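# Stand the toppled bottle upright in an empty carton cell

## Task

Pick up the single bottle lying on its side on the steel table and set it, cap pointing up, into a carton cell that holds nothing; it must stay there on its own after release, and the gripper must open and withdraw afterwards. No other object should be moved into the carton, and nothing may end up off the table.

## Robot and tools

Robot: two arms, left_arm and right_arm, each with a two-finger parallel gripper. All poses use one shared scene frame: origin on the table top midway between the arms, +x pointing out over the table, +z up, and left_arm on the +y side. The arm names do not match the left or right of a camera picture. Arm bases: left_arm at (0, +0.345, 0) m, quat_wxyz (+0.999, 0, 0, -0.044); right_arm at (-0.047, -0.310, 0) m, quat_wxyz (+0.999, 0, 0, -0.039).

Gripper frame: the fingers extend along the gripper's +z axis and close toward each other along its y axis. The reported end_effector_position is the midpoint between the pads, roughly 1 cm short of the fingertips. A wrist camera mount rides on each gripper and takes up some room near it.

The row format (16 numbers, used by both execute_actions and move): for left_arm x, y, z, qw, qx, qy, qz, opening, then the same eight for right_arm. Both arms are always included, even if only one moves. x, y, z is an absolute target for the gripper point in metres in the scene frame; qw..qz is an absolute target orientation, w first. Opening runs from -1 (closed) to +1 (fully open, 0.094 m). To hold an arm still, resend exactly the pose from the last result taken before it stopped, with its intended opening; to keep an orientation steady, repeat the same quaternion you chose rather than copying the drifting reported one. A target more than 0.6 m from the arm's last reported position along any gripper axis is refused and nothing is sent.

Tools:
- execute_actions {actions, pictures}: actions is an empty list (just report state, with pictures), or a list holding one item. An action item is {rows: up to 15 rows, steps: 8 to 15, default 15}; each row lasts one 1/30 s step and the last row repeats to fill the steps. A wait item is {steps: up to 300} with no rows, counted from the previous result and including your reply time. Pictures come only with an empty list or pictures: true. The result is taken 8 steps before an action ends; those remaining steps run during your next reply.
- move {target: one 16-number row, speed: m/s 0.002 to 0.5, default 0.25; turning up to twice that in rad/s}: drives each gripper straight toward its target; both paths finish together, lasting 0.5 to 10 s (cut off at 10 s). The opening is sent at the start. Paths ignore obstacles and the other arm. The result adds a move: line giving how it ended (done, off_target, moving, held, fault), which limits acted (paced means the pose was clipped; held means a safety check blocked some steps, after which the arm may jump faster), and each gripper's distance from its target.
- wait {seconds: 0 to 10}: lets the simulation run with no new command.
- zoom_image {camera: cam_head_left or cam_head_right, region: [x0, y0, x1, y1] pixels, max 504x504}: closer look at the latest 504x504 image.
- read_manual {section: "licences"}: licence text only; no motion.
- finished_scene {scene: number}: ends and grades the current scene irreversibly. Make sure the bottle is standing released in its cell first.

Controller behaviour: each step the command is clipped to within 70 mm and 16 degrees of the measured pose, then solved by damped inverse kinematics, favouring position over orientation. After an action, an arm only continues to its last clipped pose, so far targets need several actions; check the result and send the rest. Motions usually finish a centimetre or more off, typically low. Printed positions get less accurate at long reach. Elbows cannot fully straighten. Joint ranges (rad, base to wrist): -2.618..3.054, 0..3.142, 0..3.142, -1.571..1.571, -1.571..1.571, -2.094..2.094.

Result lines: the state line shows each gripper's position and quaternion. grip_measured is the measured finger opening on the command scale (each gripper is offset by up to about 1 mm). To grasp, command roughly 0.03 below grip_measured for a firm hold, less for a softer one; pads push about 50 to 62 N, with a brief spike at first contact. A Hand target line shows the pose the controller is currently driving toward (only when nothing is pending). HELD marks steps where your row was not sent; pose unreachable names an arm whose command the clearance check altered. Joint torques carry offsets and noise. MOTOR HOT appears from 75 °C; at 90 °C the arm halts for 10 s, and at 100 °C it drops everything and goes limp, both reported as OVER-TEMPERATURE FAULT. Avoid holding loads longer than needed.

Occasional disturbances may tug a held object or push loose ones.

Avoid: dropping or slamming the bottle, knocking anything off the table, pressing hard into surfaces (faster moves and targets deep past contact hit harder), and letting the two arms collide or push on each other. Finish with the gripper open and moved away from the bottle.

Each tool is called after ">>>" in YAML: its name, and indented under it one key for each argument.

## Session

I'll start by looking at the scene.

>>> execute_actions:
  actions: []

Scene clock: 0.00 s of 5440.00 s.
left_arm: end_effector_position=(+0.5387, +0.4397, +0.3620) grip_measured=+1.000 end_effector_quat_wxyz=(+0.491, +0.538, +0.432, +0.532) | right_arm: end_effector_position=(+0.5425, -0.1848, +0.2437) grip_measured=+1.000 end_effector_quat_wxyz=(+0.413, -0.153, +0.866, +0.238)
Joint positions: left_arm=[0.373 1.708 1.347 0.413 0.352 1.703 0.094] | right_arm=[ 0.138  2.195  2.164 -0.651 -0.522 -0.036  0.094]
Joint velocities: left_arm=[-0.002 -0.007  0.002  0.007  0.022  0.022  0.   ] | right_arm=[ 0.002 -0.027 -0.002  0.007 -0.022  0.022  0.   ]
Joint torques (N m, as the arm reports them, + toward a larger angle): no reading
Hand target (left_arm): +0.536, +0.439, +0.372; +0.495, +0.533, +0.428, +0.537
Hand target (right_arm): +0.542, -0.184, +0.256; +0.425, -0.158, +0.859, +0.238

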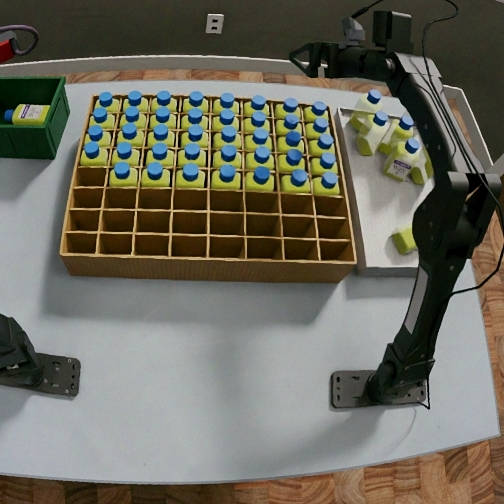

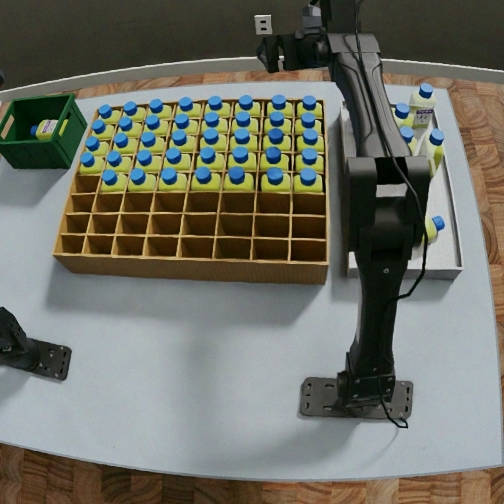

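>>> zoom_image:
  camera: "cam_head_left"
  region: [320, 70, 504, 300]

>>> zoom_image:
  camera: "cam_head_right"
  region: [320, 70, 504, 300]

Region (320, 70, 504, 300) of cam_head_left's 504x504 image, scaled by 2.191, with more detail than that image has; it fills the left 403 columns of this view, and the rest is white.

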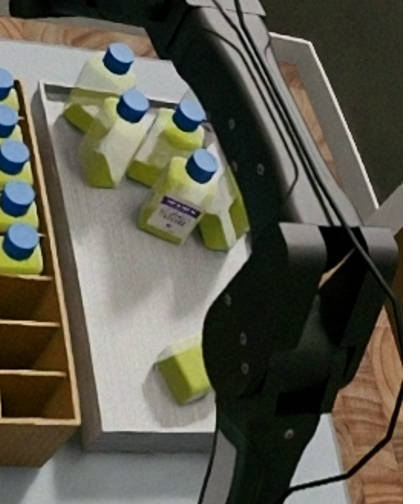

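Region (320, 70, 504, 300) of cam_head_right's 504x504 image, scaled by 2.191, with more detail than that image has; it fills the left 403 columns of this view, and the rest is white.

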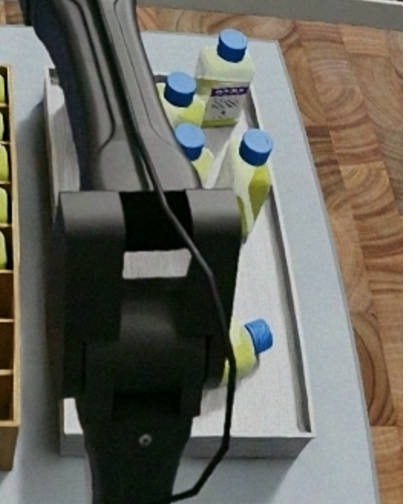

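>>> move:
  target: [0.536, 0.439, 0.372, 0.495, 0.533, 0.428, 0.537, 1.0, 0.40, -0.22, 0.33, 0.40, -0.05, 0.90, 0.10, 1.0]
  speed: 0.25

>>> move:
  target: [0.536, 0.439, 0.372, 0.495, 0.533, 0.428, 0.537, 1.0, 0.08, -0.60, 0.30, 0.2206, 0.5049, 0.8234, -0.1353, 1.0]
  speed: 0.3

Scene clock: 4.87 s of 5440.00 s.
left_arm: end_effector_position=(+0.5387, +0.4397, +0.3620) grip_measured=+1.000 end_effector_quat_wxyz=(+0.491, +0.538, +0.432, +0.532) | right_arm: end_effector_position=(+0.4042, -0.2182, +0.3356) grip_measured=+1.000 end_effector_quat_wxyz=(+0.412, -0.052, +0.904, +0.105)
Joint positions: left_arm=[0.373 1.708 1.347 0.413 0.352 1.703 0.094] | right_arm=[ 0.232  1.666  1.892 -0.925 -0.117  0.093  0.094]
Joint velocities: left_arm=[ 0.002 -0.017  0.012  0.022 -0.066  0.007  0.   ] | right_arm=[-0.002  0.022  0.007 -0.007 -0.022 -0.022  0.   ]
Joint torques (N m, as the arm reports them, + toward a larger angle): left_arm=[  0.02 -11.1    7.21   1.78   0.01  -0.04] | right_arm=[ 0.58 -7.89  4.65  1.77  0.09  0.02]
Hand target (left_arm): +0.536, +0.439, +0.372; +0.495, +0.533, +0.428, +0.537
Hand target (right_arm): +0.400, -0.218, +0.332; +0.406, -0.050, +0.907, +0.100
Off the commanded pose (left_arm): 0.010 m, 1 deg.
Off the commanded pose (right_arm): 0.007 m, 1 deg.
Kept back: nothing.
After step 90, 0.47 s passed at rest.
move: done

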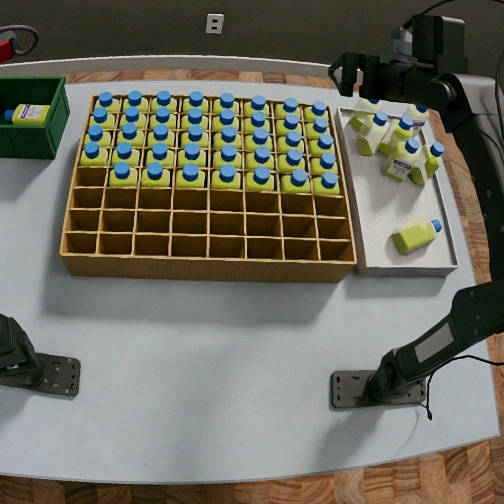

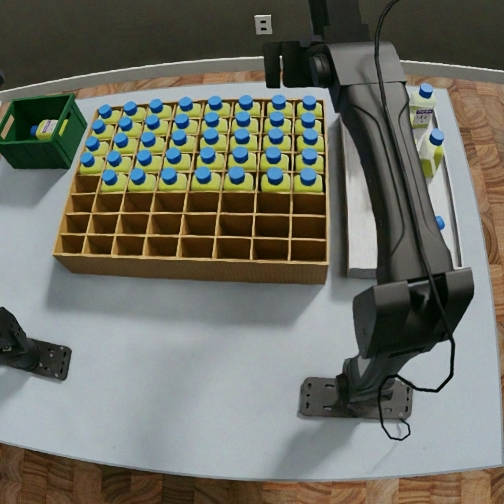

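Scene clock: 7.43 s of 5440.00 s.
left_arm: end_effector_position=(+0.5387, +0.4397, +0.3620) grip_measured=+1.000 end_effector_quat_wxyz=(+0.491, +0.538, +0.432, +0.532) | right_arm: end_effector_position=(+0.0733, -0.5951, +0.2935) grip_measured=+1.000 end_effector_quat_wxyz=(+0.218, +0.510, +0.824, -0.119)
Joint positions: left_arm=[0.373 1.708 1.347 0.413 0.352 1.703 0.094] | right_arm=[-1.143  1.405  1.718 -1.389 -0.08  -0.093  0.094]
Joint velocities: left_arm=[-0.007 -0.007 -0.017  0.037  0.007 -0.037  0.   ] | right_arm=[-0.007  0.002 -0.002 -0.051  0.066 -0.037  0.   ]
Joint torques (N m, as the arm reports them, + toward a larger angle): left_arm=[  0.03 -11.09   7.22   1.78   0.01  -0.04] | right_arm=[-0.44 -3.75  7.3   1.3   0.04 -0.07]
Hand target (left_arm): +0.536, +0.439, +0.372; +0.495, +0.533, +0.428, +0.537
Hand target (right_arm): +0.071, -0.597, +0.302; +0.222, +0.507, +0.823, -0.129
Off the commanded pose (left_arm): 0.010 m, 1 deg.
Off the commanded pose (right_arm): 0.011 m, 2 deg.
Kept back: nothing.
move: off_target (right_arm)

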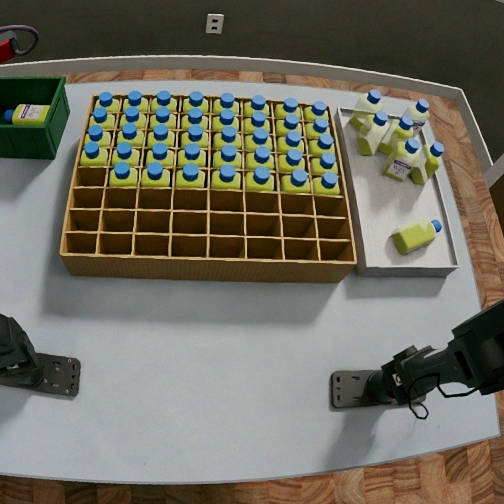

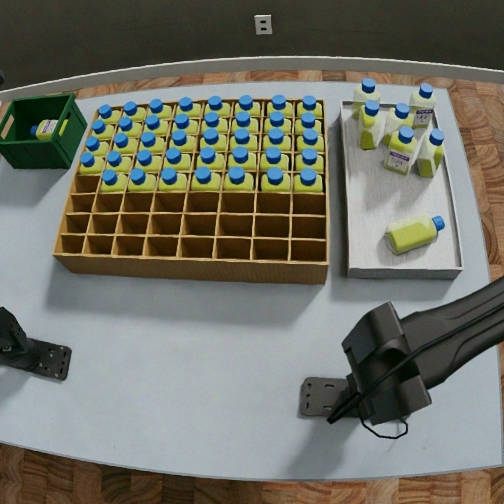

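>>> zoom_image:
  camera: "cam_head_left"
  region: [340, 180, 480, 300]

>>> zoom_image:
  camera: "cam_head_right"
  region: [340, 180, 480, 300]

Region (340, 180, 480, 300) of cam_head_left's 504x504 image, scaled by 3.600, with more detail than that image has; it fills the top 432 rows of this view, and the rest is white.

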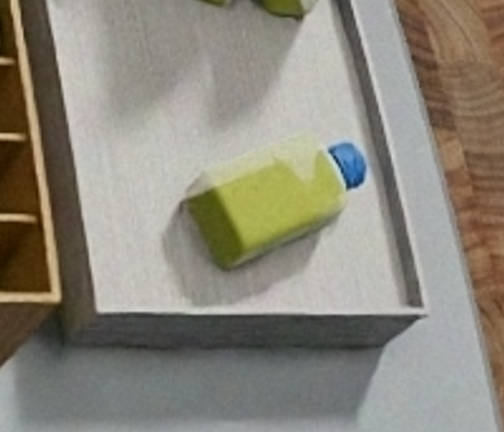

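Region (340, 180, 480, 300) of cam_head_right's 504x504 image, scaled by 3.600, with more detail than that image has; it fills the top 432 rows of this view, and the rest is white.

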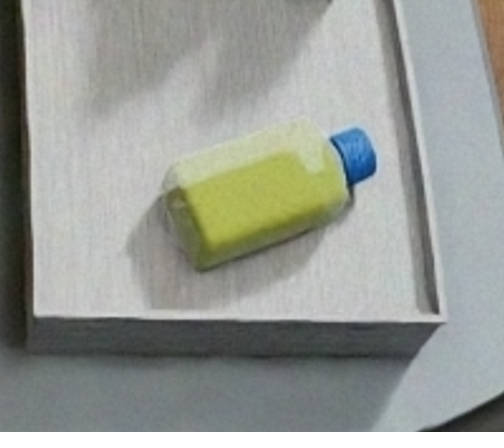

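>>> zoom_image:
  camera: "cam_head_left"
  region: [200, 140, 370, 300]

>>> zoom_image:
  camera: "cam_head_right"
  region: [180, 140, 350, 300]

>>> zoom_image:
  camera: "cam_head_right"
  region: [330, 70, 470, 200]

Region (200, 140, 370, 300) of cam_head_left's 504x504 image, scaled by 2.965, with more detail than that image has; it fills the top 474 rows of this view, and the rest is white.

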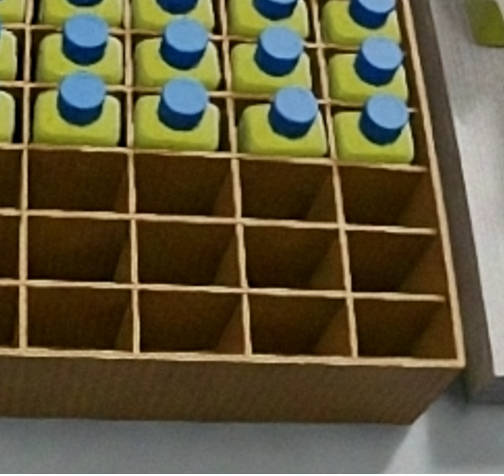

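Region (180, 140, 350, 300) of cam_head_right's 504x504 image, scaled by 2.965, with more detail than that image has; it fills the top 474 rows of this view, and the rest is white.

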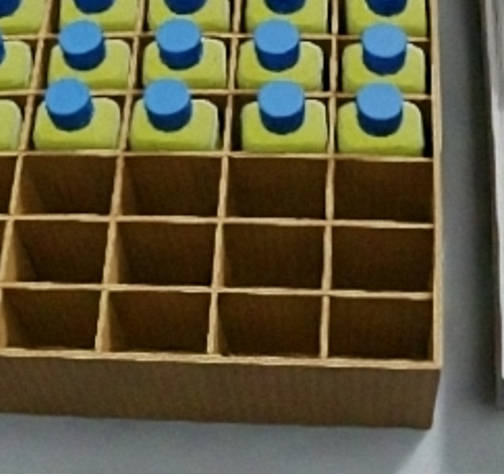

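Region (330, 70, 470, 200) of cam_head_right's 504x504 image, scaled by 3.600, with more detail than that image has; it fills the top 468 rows of this view, and the rest is white.

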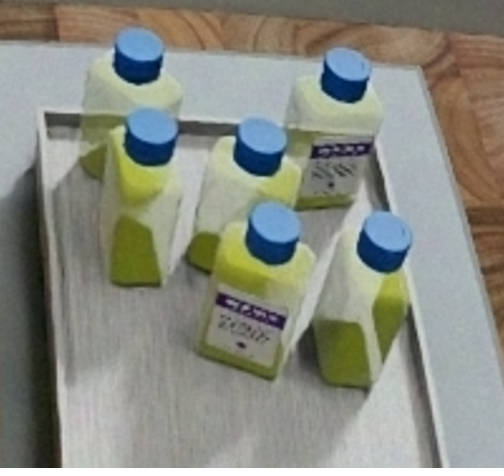

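>>> move:
  target: [0.34, 0.43, 0.23, 0.495, 0.533, 0.428, 0.537, 1.0, 0.26, -0.43, 0.15, 0.0, 0.5736, 0.8192, 0.0, 1.0]
  speed: 0.25

Scene clock: 18.73 s of 5440.00 s.
left_arm: end_effector_position=(+0.3422, +0.4313, +0.2286) grip_measured=+1.000 end_effector_quat_wxyz=(+0.491, +0.537, +0.432, +0.533) | right_arm: end_effector_position=(+0.2572, -0.4308, +0.1402) grip_measured=+1.000 end_effector_quat_wxyz=(-0.012, +0.569, +0.822, -0.015)
Joint positions: left_arm=[0.62  1.165 0.308 0.919 0.598 1.685 0.094] | right_arm=[-0.29   1.81   1.623 -1.414  0.024  0.844  0.094]
Joint velocities: left_arm=[ 0.007 -0.007  0.002  0.022 -0.037 -0.037  0.   ] | right_arm=[-0.007  0.002 -0.012  0.066  0.037  0.007  0.   ]
Joint torques (N m, as the arm reports them, + toward a larger angle): left_arm=[ 0.8  -4.87  4.87  1.8   0.08 -0.14] | right_arm=[ 0.21 -8.47  7.24  0.29  0.    0.1 ]
Hand target (left_arm): +0.338, +0.431, +0.233; +0.496, +0.531, +0.429, +0.536
Hand target (right_arm): +0.262, -0.431, +0.150; +0.001, +0.572, +0.820, -0.009
Off the commanded pose (left_arm): 0.003 m, 1 deg.
Off the commanded pose (right_arm): 0.010 m, 2 deg.
Kept back: nothing.
After step 90, 6.50 s passed at rest.
move: done

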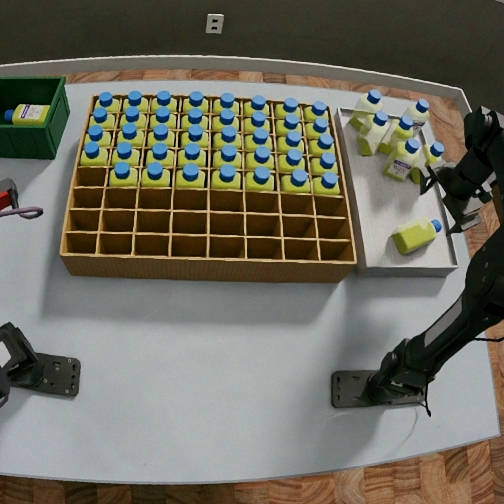

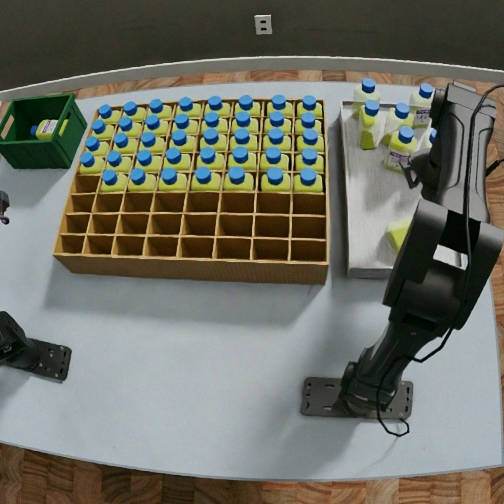

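>>> zoom_image:
  camera: "cam_head_left"
  region: [364, 130, 504, 290]

>>> zoom_image:
  camera: "cam_head_right"
  region: [364, 130, 504, 290]

Region (364, 130, 504, 290) of cam_head_left's 504x504 image, scaled by 3.150, with more detail than that image has; it fills the left 441 columns of this view, and the rest is white.

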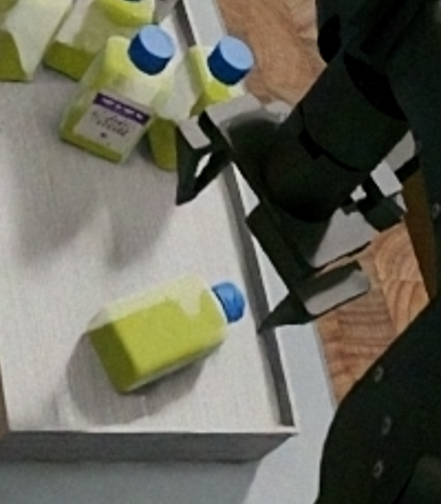

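Region (364, 130, 504, 290) of cam_head_right's 504x504 image, scaled by 3.150, with more detail than that image has; it fills the left 441 columns of this view, and the rest is white.

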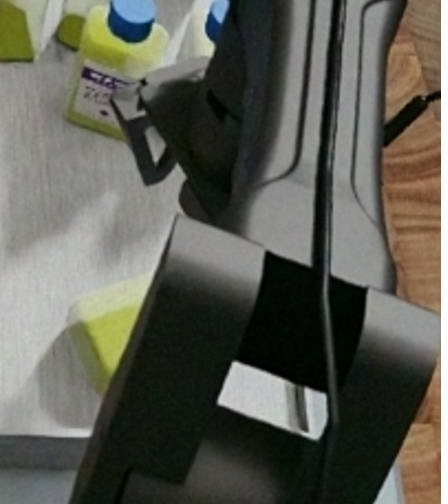

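>>> move:
  target: [0.34, 0.43, 0.23, 0.495, 0.533, 0.428, 0.537, 1.0, 0.247, -0.425, 0.112, -0.1069, 0.5687, 0.8122, 0.0749, 1.0]
  speed: 0.15

>>> zoom_image:
  camera: "cam_head_left"
  region: [364, 150, 504, 290]

Scene clock: 21.80 s of 5440.00 s.
left_arm: end_effector_position=(+0.3419, +0.4309, +0.2326) grip_measured=+1.000 end_effector_quat_wxyz=(+0.493, +0.535, +0.425, +0.539) | right_arm: end_effector_position=(+0.2500, -0.4264, +0.1129) grip_measured=+1.000 end_effector_quat_wxyz=(-0.098, +0.568, +0.814, +0.070)
Joint positions: left_arm=[0.62  1.165 0.308 0.938 0.6   1.685 0.094] | right_arm=[-0.39   1.912  1.623 -1.458 -0.165  0.735  0.094]
Joint velocities: left_arm=[ 0.002  0.012 -0.002 -0.037  0.066 -0.007  0.   ] | right_arm=[ 0.012 -0.017  0.007  0.066 -0.037 -0.081  0.   ]
Joint torques (N m, as the arm reports them, + toward a larger angle): left_arm=[ 0.04 -3.22  4.63  1.8  -0.01 -0.07] | right_arm=[-0.32 -8.28  4.58 -0.06 -0.14 -0.06]
Hand target (left_arm): +0.340, +0.430, +0.230; +0.495, +0.533, +0.428, +0.537
Hand target (right_arm): +0.246, -0.425, +0.112; -0.109, +0.568, +0.812, +0.074
Off the commanded pose (left_arm): 0.003 m, 1 deg.
Off the commanded pose (right_arm): 0.003 m, 1 deg.
Kept back: nothing.
move: done

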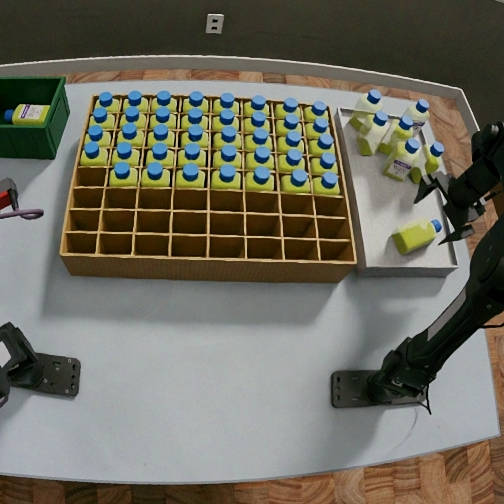

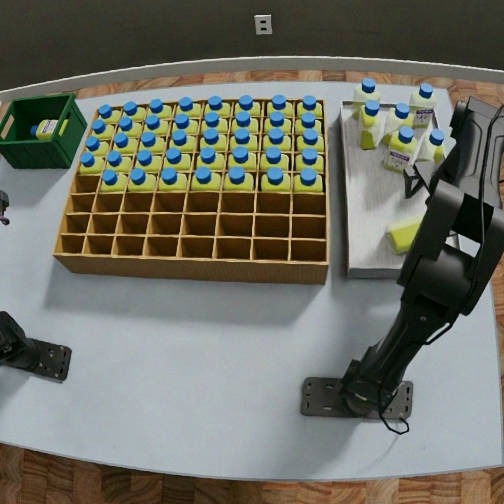

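Region (364, 150, 504, 290) of cam_head_left's 504x504 image, scaled by 3.600, with more detail than that image has.

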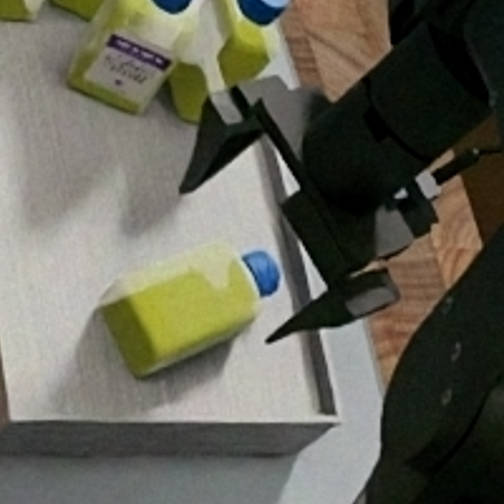

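>>> zoom_image:
  camera: "cam_head_right"
  region: [340, 150, 480, 290]

Region (340, 150, 480, 290) of cam_head_right's 504x504 image, scaled by 3.600, with more detail than that image has.

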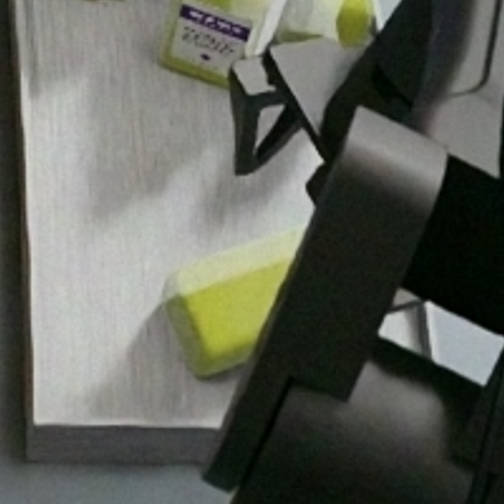

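>>> move:
  target: [0.34, 0.43, 0.23, 0.495, 0.533, 0.428, 0.537, 1.0, 0.245, -0.431, 0.082, -0.1422, 0.5649, 0.8067, 0.0996, 1.0]
  speed: 0.08

>>> zoom_image:
  camera: "cam_head_left"
  region: [364, 150, 504, 290]

>>> zoom_image:
  camera: "cam_head_right"
  region: [340, 150, 480, 290]

Scene clock: 24.33 s of 5440.00 s.
left_arm: end_effector_position=(+0.3419, +0.4309, +0.2327) grip_measured=+1.000 end_effector_quat_wxyz=(+0.493, +0.535, +0.425, +0.539) | right_arm: end_effector_position=(+0.2457, -0.4311, +0.0859) grip_measured=+1.000 end_effector_quat_wxyz=(-0.139, +0.564, +0.808, +0.093)
Joint positions: left_arm=[0.62  1.165 0.308 0.938 0.6   1.685 0.094] | right_arm=[-0.435  1.995  1.606 -1.446 -0.211  0.677  0.094]
Joint velocities: left_arm=[ 0.002  0.002 -0.002  0.095 -0.022 -0.051  0.   ] | right_arm=[-0.002 -0.002 -0.012  0.066 -0.081  0.007  0.   ]
Joint torques (N m, as the arm reports them, + toward a larger angle): left_arm=[ 0.02 -3.28  4.59  1.79 -0.02 -0.07] | right_arm=[-0.55 -8.88  3.72  0.02 -0.28  0.02]
Hand target (left_arm): +0.340, +0.430, +0.230; +0.495, +0.533, +0.428, +0.537
Hand target (right_arm): +0.245, -0.430, +0.082; -0.143, +0.564, +0.807, +0.099
Off the commanded pose (left_arm): 0.003 m, 1 deg.
Off the commanded pose (right_arm): 0.004 m, 1 deg.
Kept back: nothing.
move: done

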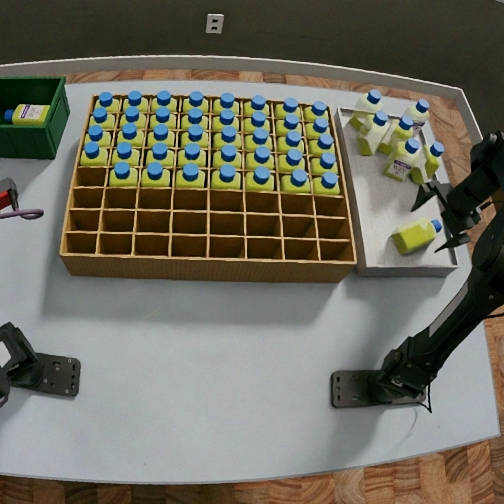

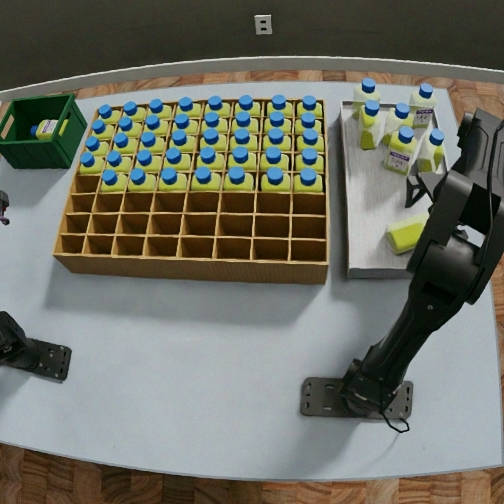

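Region (364, 150, 504, 290) of cam_head_left's 504x504 image, scaled by 3.600, with more detail than that image has.

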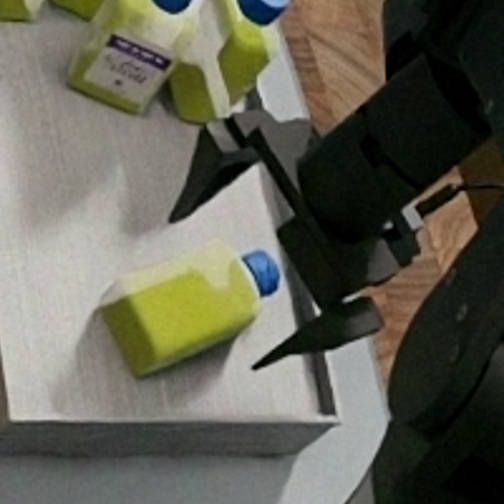

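Region (340, 150, 480, 290) of cam_head_right's 504x504 image, scaled by 3.600, with more detail than that image has.

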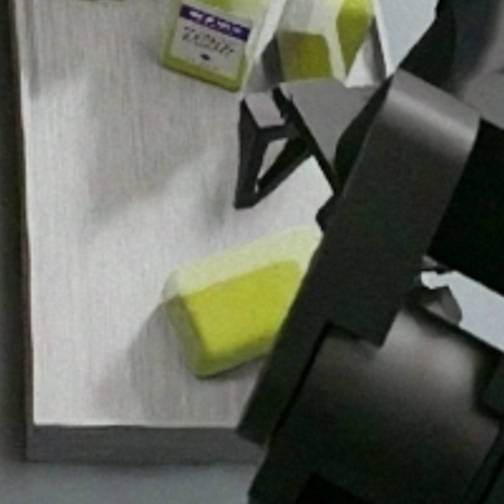

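>>> move:
  target: [0.34, 0.43, 0.23, 0.495, 0.533, 0.428, 0.537, 1.0, 0.247, -0.431, 0.060, -0.1422, 0.5649, 0.8067, 0.0996, 1.0]
  speed: 0.04

>>> zoom_image:
  camera: "cam_head_left"
  region: [364, 150, 504, 290]

>>> zoom_image:
  camera: "cam_head_right"
  region: [340, 150, 480, 290]

Scene clock: 26.90 s of 5440.00 s.
left_arm: end_effector_position=(+0.3419, +0.4309, +0.2327) grip_measured=+1.000 end_effector_quat_wxyz=(+0.493, +0.535, +0.425, +0.539) | right_arm: end_effector_position=(+0.2479, -0.4320, +0.0644) grip_measured=+1.000 end_effector_quat_wxyz=(-0.138, +0.564, +0.809, +0.094)
Joint positions: left_arm=[0.62  1.165 0.308 0.938 0.6   1.685 0.094] | right_arm=[-0.435  2.018  1.553 -1.368 -0.213  0.675  0.094]
Joint velocities: left_arm=[-0.017  0.017 -0.017  0.007 -0.007 -0.022  0.   ] | right_arm=[ 0.002  0.012 -0.002 -0.022  0.066 -0.022  0.   ]
Joint torques (N m, as the arm reports them, + toward a larger angle): left_arm=[ 0.02 -3.29  4.6   1.79 -0.01 -0.07] | right_arm=[-0.3  -9.03  3.55 -0.04 -0.24  0.01]
Hand target (left_arm): +0.340, +0.430, +0.230; +0.495, +0.533, +0.428, +0.537
Hand target (right_arm): +0.247, -0.431, +0.060; -0.142, +0.565, +0.807, +0.099
Off the commanded pose (left_arm): 0.003 m, 1 deg.
Off the commanded pose (right_arm): 0.005 m, 1 deg.
Kept back: nothing.
move: done

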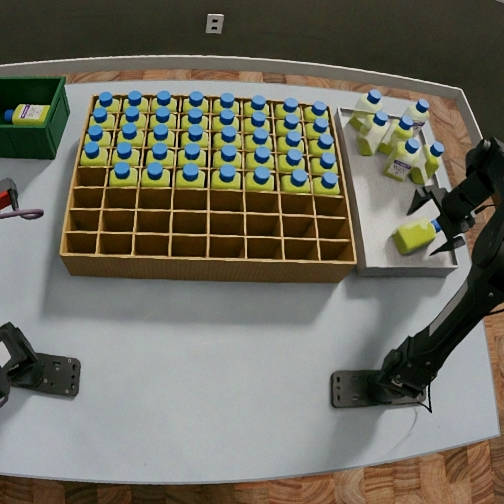

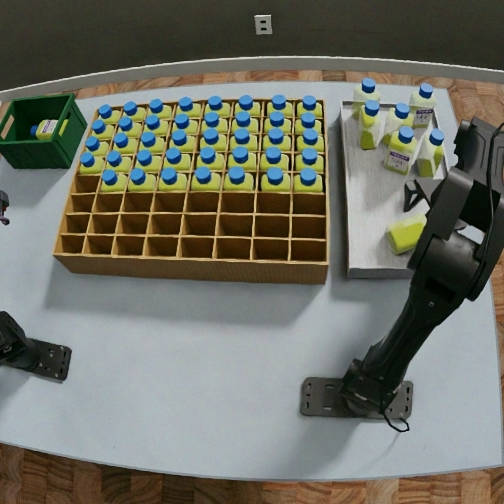

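Region (364, 150, 504, 290) of cam_head_left's 504x504 image, scaled by 3.600, with more detail than that image has.

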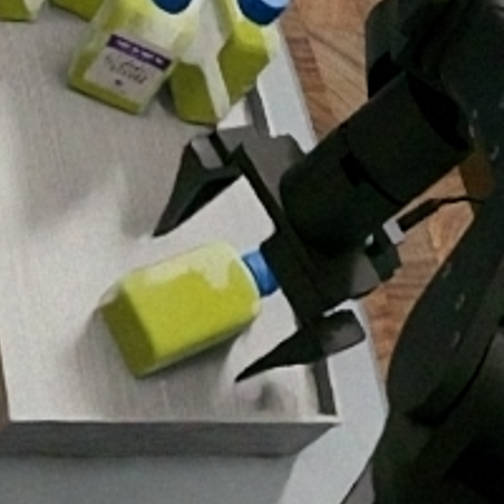

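Region (340, 150, 480, 290) of cam_head_right's 504x504 image, scaled by 3.600, with more detail than that image has.

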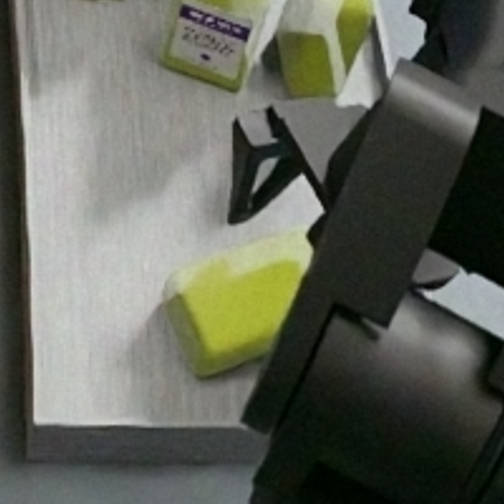

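>>> move:
  target: [0.34, 0.43, 0.23, 0.495, 0.533, 0.428, 0.537, 1.0, 0.247, -0.431, 0.055, -0.1422, 0.5649, 0.8067, 0.0996, 0.4]
  speed: 0.02

>>> zoom_image:
  camera: "cam_head_left"
  region: [364, 150, 504, 290]

Scene clock: 28.40 s of 5440.00 s.
left_arm: end_effector_position=(+0.3419, +0.4309, +0.2327) grip_measured=+1.000 end_effector_quat_wxyz=(+0.493, +0.535, +0.425, +0.539) | right_arm: end_effector_position=(+0.2515, -0.4339, +0.0634) grip_measured=+0.402 end_effector_quat_wxyz=(-0.130, +0.563, +0.810, +0.095)
Joint positions: left_arm=[0.62  1.165 0.308 0.938 0.6   1.685 0.094] | right_arm=[-0.435  2.018  1.553 -1.351 -0.213  0.675  0.066]
Joint velocities: left_arm=[ 0.007 -0.017 -0.002  0.022 -0.007 -0.11   0.   ] | right_arm=[ 0.007  0.002  0.007  0.037 -0.022 -0.022 -0.001]
Joint torques (N m, as the arm reports them, + toward a larger angle): left_arm=[ 0.02 -3.29  4.61  1.79 -0.01 -0.07] | right_arm=[-0.26 -8.48  2.86  0.07 -0.24 -0.03]
Hand target (left_arm): +0.340, +0.430, +0.230; +0.495, +0.533, +0.428, +0.537
Hand target (right_arm): +0.247, -0.431, +0.055; -0.142, +0.565, +0.807, +0.100
Off the commanded pose (left_arm): 0.003 m, 1 deg.
Off the commanded pose (right_arm): 0.010 m, 2 deg.
Kept back: nothing.
move: done

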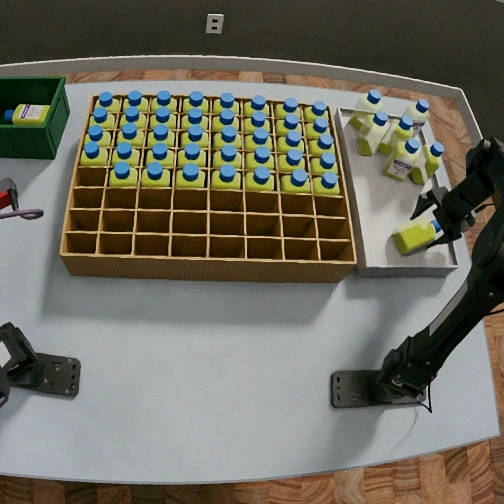

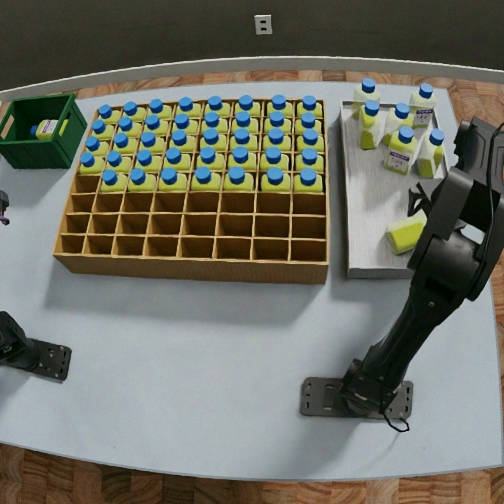

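Region (364, 150, 504, 290) of cam_head_left's 504x504 image, scaled by 3.600, with more detail than that image has.

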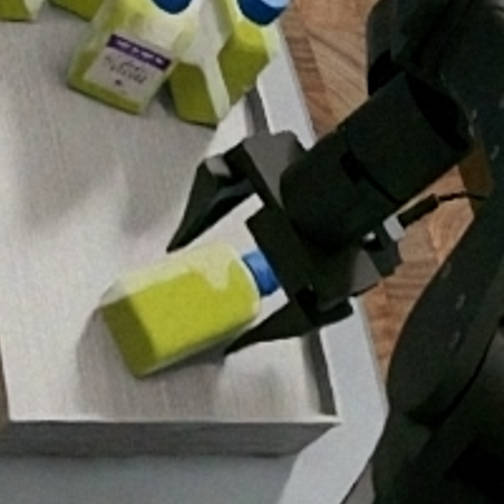

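>>> move:
  target: [0.34, 0.43, 0.23, 0.495, 0.533, 0.428, 0.537, 1.0, 0.246, -0.430, 0.051, -0.1422, 0.5649, 0.8067, 0.0996, 0.4]
  speed: 0.03

>>> zoom_image:
  camera: "cam_head_left"
  region: [364, 150, 504, 290]

Scene clock: 29.63 s of 5440.00 s.
left_arm: end_effector_position=(+0.3419, +0.4309, +0.2327) grip_measured=+1.000 end_effector_quat_wxyz=(+0.493, +0.535, +0.425, +0.539) | right_arm: end_effector_position=(+0.2473, -0.4315, +0.0570) grip_measured=+0.402 end_effector_quat_wxyz=(-0.136, +0.564, +0.809, +0.095)
Joint positions: left_arm=[0.62  1.165 0.308 0.938 0.6   1.685 0.094] | right_arm=[-0.435  2.018  1.523 -1.335 -0.213  0.675  0.066]
Joint velocities: left_arm=[ 0.007  0.002 -0.022 -0.022 -0.051 -0.037  0.   ] | right_arm=[-0.022 -0.012 -0.007  0.022  0.007  0.037 -0.   ]
Joint torques (N m, as the arm reports them, + toward a larger angle): left_arm=[ 0.02 -3.27  4.59  1.79 -0.01 -0.07] | right_arm=[-0.16 -8.48  3.67  0.04 -0.23  0.01]
Hand target (left_arm): +0.340, +0.430, +0.230; +0.495, +0.533, +0.428, +0.537
Hand target (right_arm): +0.246, -0.430, +0.051; -0.143, +0.565, +0.807, +0.100
Off the commanded pose (left_arm): 0.003 m, 1 deg.
Off the commanded pose (right_arm): 0.006 m, 1 deg.
Kept back: nothing.
move: done

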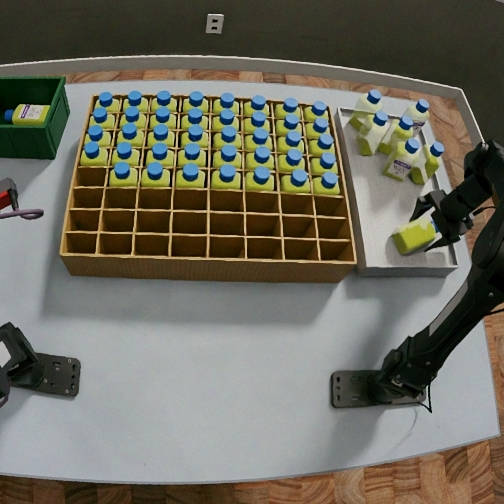

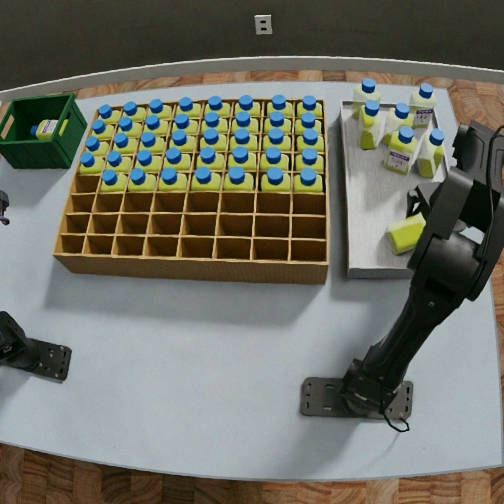

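Region (364, 150, 504, 290) of cam_head_left's 504x504 image, scaled by 3.600, with more detail than that image has.

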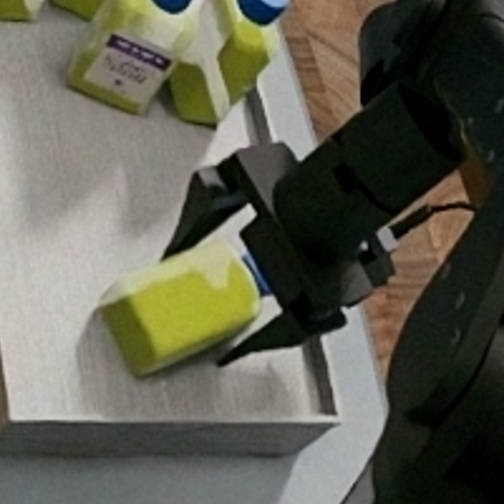

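>>> execute_actions:
  actions:
    - {"rows": [[0.34,0.43,0.23,0.495,0.533,0.428,0.537,1.0,0.246,-0.430,0.051,-0.1422,0.5649,0.8067,0.0996,0.36],[0.34,0.43,0.23,0.495,0.533,0.428,0.537,1.0,0.246,-0.430,0.051,-0.1422,0.5649,0.8067,0.0996,0.33],[0.34,0.43,0.23,0.495,0.533,0.428,0.537,1.0,0.246,-0.430,0.051,-0.1422,0.5649,0.8067,0.0996,0.30],[0.34,0.43,0.23,0.495,0.533,0.428,0.537,1.0,0.246,-0.430,0.051,-0.1422,0.5649,0.8067,0.0996,0.27],[0.34,0.43,0.23,0.495,0.533,0.428,0.537,1.0,0.246,-0.430,0.051,-0.1422,0.5649,0.8067,0.0996,0.25],[0.34,0.43,0.23,0.495,0.533,0.428,0.537,1.0,0.246,-0.430,0.051,-0.1422,0.5649,0.8067,0.0996,0.23],[0.34,0.43,0.23,0.495,0.533,0.428,0.537,1.0,0.246,-0.430,0.051,-0.1422,0.5649,0.8067,0.0996,0.21],[0.34,0.43,0.23,0.495,0.533,0.428,0.537,1.0,0.246,-0.430,0.051,-0.1422,0.5649,0.8067,0.0996,0.19],[0.34,0.43,0.23,0.495,0.533,0.428,0.537,1.0,0.246,-0.430,0.051,-0.1422,0.5649,0.8067,0.0996,0.17],[0.34,0.43,0.23,0.495,0.533,0.428,0.537,1.0,0.246,-0.430,0.051,-0.1422,0.5649,0.8067,0.0996,0.15],[0.34,0.43,0.23,0.495,0.533,0.428,0.537,1.0,0.246,-0.430,0.051,-0.1422,0.5649,0.8067,0.0996,0.13],[0.34,0.43,0.23,0.495,0.533,0.428,0.537,1.0,0.246,-0.430,0.051,-0.1422,0.5649,0.8067,0.0996,0.11],[0.34,0.43,0.23,0.495,0.533,0.428,0.537,1.0,0.246,-0.430,0.051,-0.1422,0.5649,0.8067,0.0996,0.09],[0.34,0.43,0.23,0.495,0.533,0.428,0.537,1.0,0.246,-0.430,0.051,-0.1422,0.5649,0.8067,0.0996,0.07]], "steps": 15}

>>> wait:
  seconds: 0.2

Scene clock: 31.03 s of 5440.00 s.
left_arm: end_effector_position=(+0.3419, +0.4309, +0.2327) grip_measured=+1.000 end_effector_quat_wxyz=(+0.493, +0.535, +0.425, +0.539) | right_arm: end_effector_position=(+0.2494, -0.4316, +0.0567) grip_measured=+0.221 end_effector_quat_wxyz=(-0.132, +0.564, +0.809, +0.098)
Joint positions: left_arm=[0.62  1.165 0.308 0.938 0.6   1.685 0.094] | right_arm=[-0.435  2.018  1.523 -1.327 -0.219  0.675  0.057]
Joint velocities: left_arm=[ 0.007 -0.002 -0.007  0.007  0.007 -0.066  0.   ] | right_arm=[ 0.022 -0.012 -0.007  0.095  0.037 -0.066 -0.018]
Joint torques (N m, as the arm reports them, + toward a larger angle): left_arm=[ 0.02 -3.28  4.61  1.79 -0.02 -0.06] | right_arm=[-0.35 -8.55  3.51 -0.15 -0.12  0.02]
Steps of this call (steps 1 to 35: nothing new was sent; steps 36 to 42: the first 7 steps of this action). Readings (end_effector_position):
36: left_arm (+0.3419, +0.4309, +0.2327) | right_arm (+0.2478, -0.4318, +0.0568)
37: left_arm (+0.3419, +0.4309, +0.2327) | right_arm (+0.2479, -0.4318, +0.0568)
39: left_arm (+0.3419, +0.4309, +0.2327) | right_arm (+0.2484, -0.4317, +0.0568)
42: the state above

Scene clock: 31.50 s of 5440.00 s.
left_arm: end_effector_position=(+0.3419, +0.4309, +0.2327) grip_measured=+1.000 end_effector_quat_wxyz=(+0.493, +0.535, +0.425, +0.539) | right_arm: end_effector_position=(+0.2502, -0.4316, +0.0566) grip_measured=+0.114 end_effector_quat_wxyz=(-0.131, +0.564, +0.809, +0.099)
Joint positions: left_arm=[0.62  1.165 0.308 0.938 0.6   1.685 0.094] | right_arm=[-0.435  2.018  1.523 -1.324 -0.221  0.675  0.052]
Joint velocities: left_arm=[-0.012  0.017 -0.002  0.037  0.022 -0.037  0.   ] | right_arm=[ 0.002 -0.002 -0.002  0.007 -0.007 -0.037  0.001]
Joint torques (N m, as the arm reports them, + toward a larger angle): left_arm=[ 0.02 -3.28  4.62  1.79 -0.02 -0.07] | right_arm=[-0.18 -8.61  3.53 -0.05 -0.15  0.  ]
Hand target (left_arm): +0.340, +0.430, +0.230; +0.495, +0.533, +0.428, +0.537
Hand target (right_arm): +0.246, -0.430, +0.051; -0.142, +0.565, +0.807, +0.099
Off the commanded pose (left_arm): 0.003 m, 1 deg.
Off the commanded pose (right_arm): 0.007 m, 1 deg.
Kept back: nothing.
Steps of this call (steps 1 to 8: the last 8 steps of your previous action; steps 9 to 14: nothing new was sent). Readings (end_effector_position):
1: left_arm (+0.3419, +0.4309, +0.2327) | right_arm (+0.2497, -0.4316, +0.0567)
2: left_arm (+0.3419, +0.4309, +0.2327) | right_arm (+0.2499, -0.4316, +0.0567)
4: left_arm (+0.3419, +0.4309, +0.2327) | right_arm (+0.2502, -0.4316, +0.0566)
8: left_arm (+0.3419, +0.4309, +0.2327) | right_arm (+0.2502, -0.4316, +0.0566)
14: the state above

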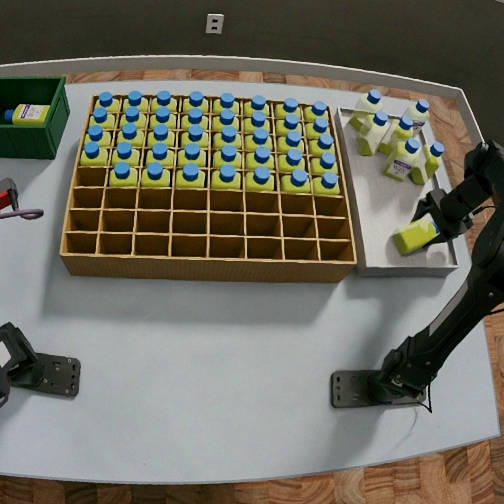

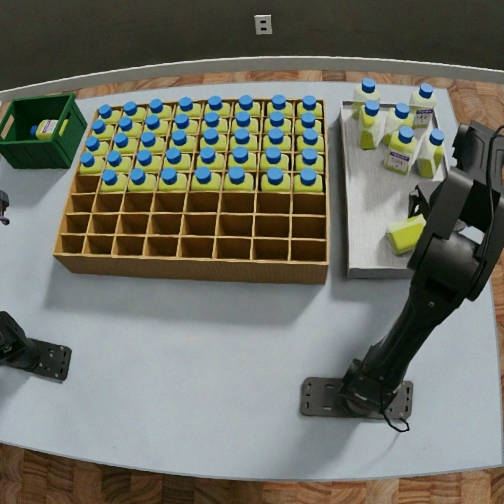

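>>> move:
  target: [0.34, 0.43, 0.23, 0.495, 0.533, 0.428, 0.537, 1.0, 0.25, -0.428, 0.11, -0.0572, 0.5722, 0.8172, 0.04, 0.07]
  speed: 0.12

>>> zoom_image:
  camera: "cam_head_left"
  region: [364, 150, 504, 290]

Scene clock: 35.20 s of 5440.00 s.
left_arm: end_effector_position=(+0.3419, +0.4309, +0.2327) grip_measured=+1.000 end_effector_quat_wxyz=(+0.493, +0.535, +0.425, +0.539) | right_arm: end_effector_position=(+0.2510, -0.4286, +0.0971) grip_measured=+0.114 end_effector_quat_wxyz=(-0.068, +0.572, +0.816, +0.045)
Joint positions: left_arm=[0.62  1.165 0.308 0.938 0.6   1.685 0.094] | right_arm=[-0.365  1.874  1.523 -1.34  -0.111  0.773  0.052]
Joint velocities: left_arm=[-0.002  0.002 -0.012  0.022  0.051 -0.007  0.   ] | right_arm=[ 0.002 -0.002  0.017  0.007 -0.11   0.022 -0.001]
Joint torques (N m, as the arm reports them, + toward a larger angle): left_arm=[ 0.04 -3.27  4.6   1.79 -0.01 -0.07] | right_arm=[  0.58 -10.73   6.02  -0.02   0.09   0.04]
Hand target (left_arm): +0.340, +0.430, +0.230; +0.495, +0.533, +0.428, +0.537
Hand target (right_arm): +0.251, -0.429, +0.110; -0.056, +0.573, +0.817, +0.041
Off the commanded pose (left_arm): 0.003 m, 1 deg.
Off the commanded pose (right_arm): 0.013 m, 1 deg.
Kept back: nothing.
move: off_target (right_arm)

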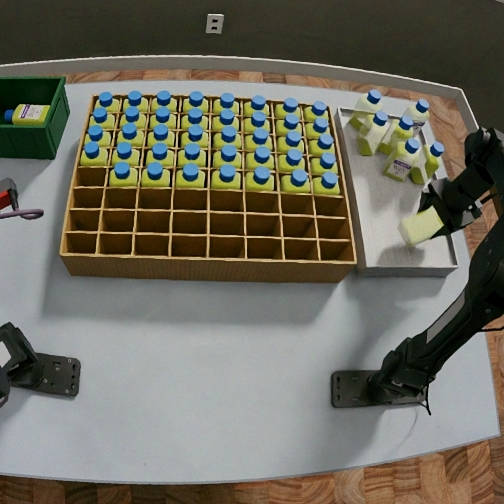

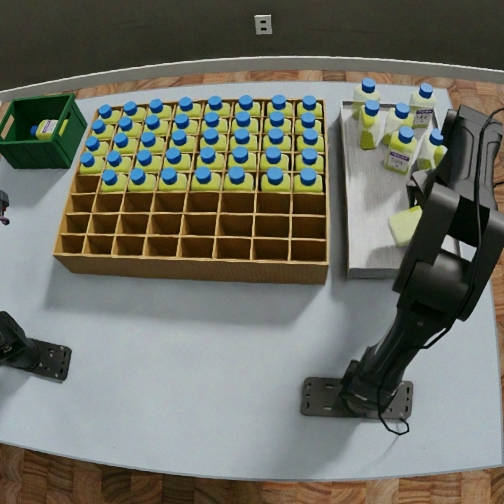

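Region (364, 150, 504, 290) of cam_head_left's 504x504 image, scaled by 3.600, with more detail than that image has.

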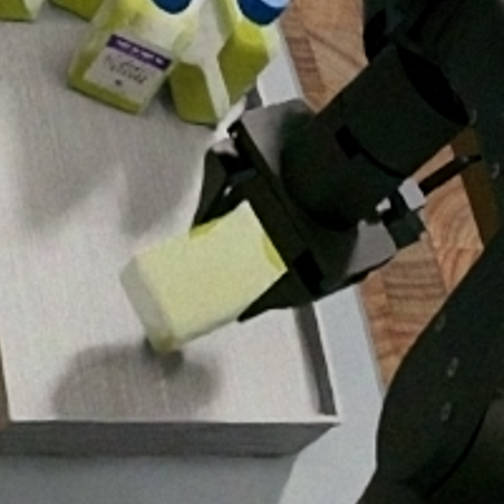

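>>> move:
  target: [0.34, 0.43, 0.23, 0.495, 0.533, 0.428, 0.537, 1.0, 0.31, -0.35, 0.165, 0.5807, 0.0, 0.8141, 0.0, 0.07]
  speed: 0.35

>>> zoom_image:
  camera: "cam_head_left"
  region: [320, 110, 480, 290]

Scene clock: 39.03 s of 5440.00 s.
left_arm: end_effector_position=(+0.3419, +0.4309, +0.2327) grip_measured=+1.000 end_effector_quat_wxyz=(+0.493, +0.535, +0.425, +0.539) | right_arm: end_effector_position=(+0.3082, -0.3499, +0.1551) grip_measured=+0.115 end_effector_quat_wxyz=(+0.563, +0.012, +0.826, +0.008)
Joint positions: left_arm=[0.62  1.165 0.308 0.938 0.6   1.685 0.094] | right_arm=[-0.135  1.096  0.419  0.294 -0.199 -0.05   0.052]
Joint velocities: left_arm=[-0.017 -0.007 -0.002 -0.022 -0.095 -0.022  0.   ] | right_arm=[ 0.017  0.007 -0.007  0.022 -0.022  0.081  0.   ]
Joint torques (N m, as the arm reports them, + toward a larger angle): left_arm=[ 0.02 -3.26  4.59  1.79 -0.01 -0.07] | right_arm=[-0.57 -2.33  5.63  2.67 -0.17 -0.04]
Hand target (left_arm): +0.340, +0.430, +0.230; +0.495, +0.533, +0.428, +0.537
Hand target (right_arm): +0.312, -0.351, +0.164; +0.582, +0.005, +0.813, +0.006
Off the commanded pose (left_arm): 0.003 m, 1 deg.
Off the commanded pose (right_arm): 0.010 m, 3 deg.
Kept back: nothing.
move: off_target (right_arm)

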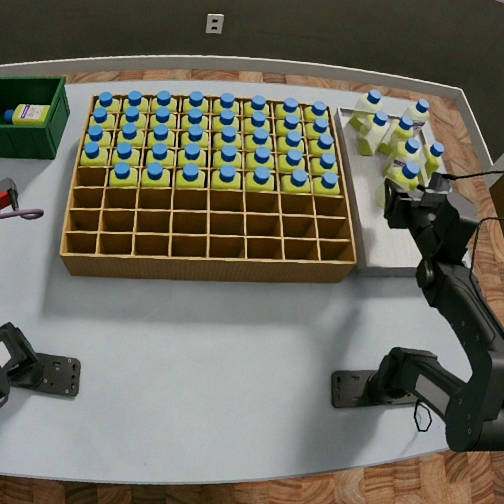

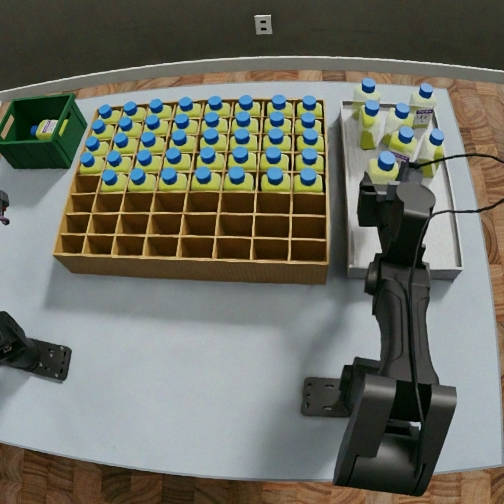

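Region (320, 110, 480, 290) of cam_head_left's 504x504 image, scaled by 2.800, with more detail than that image has.

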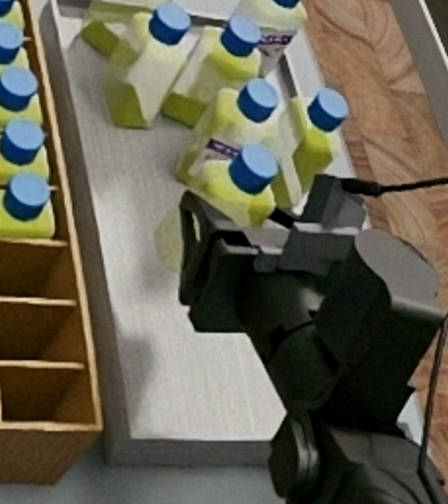

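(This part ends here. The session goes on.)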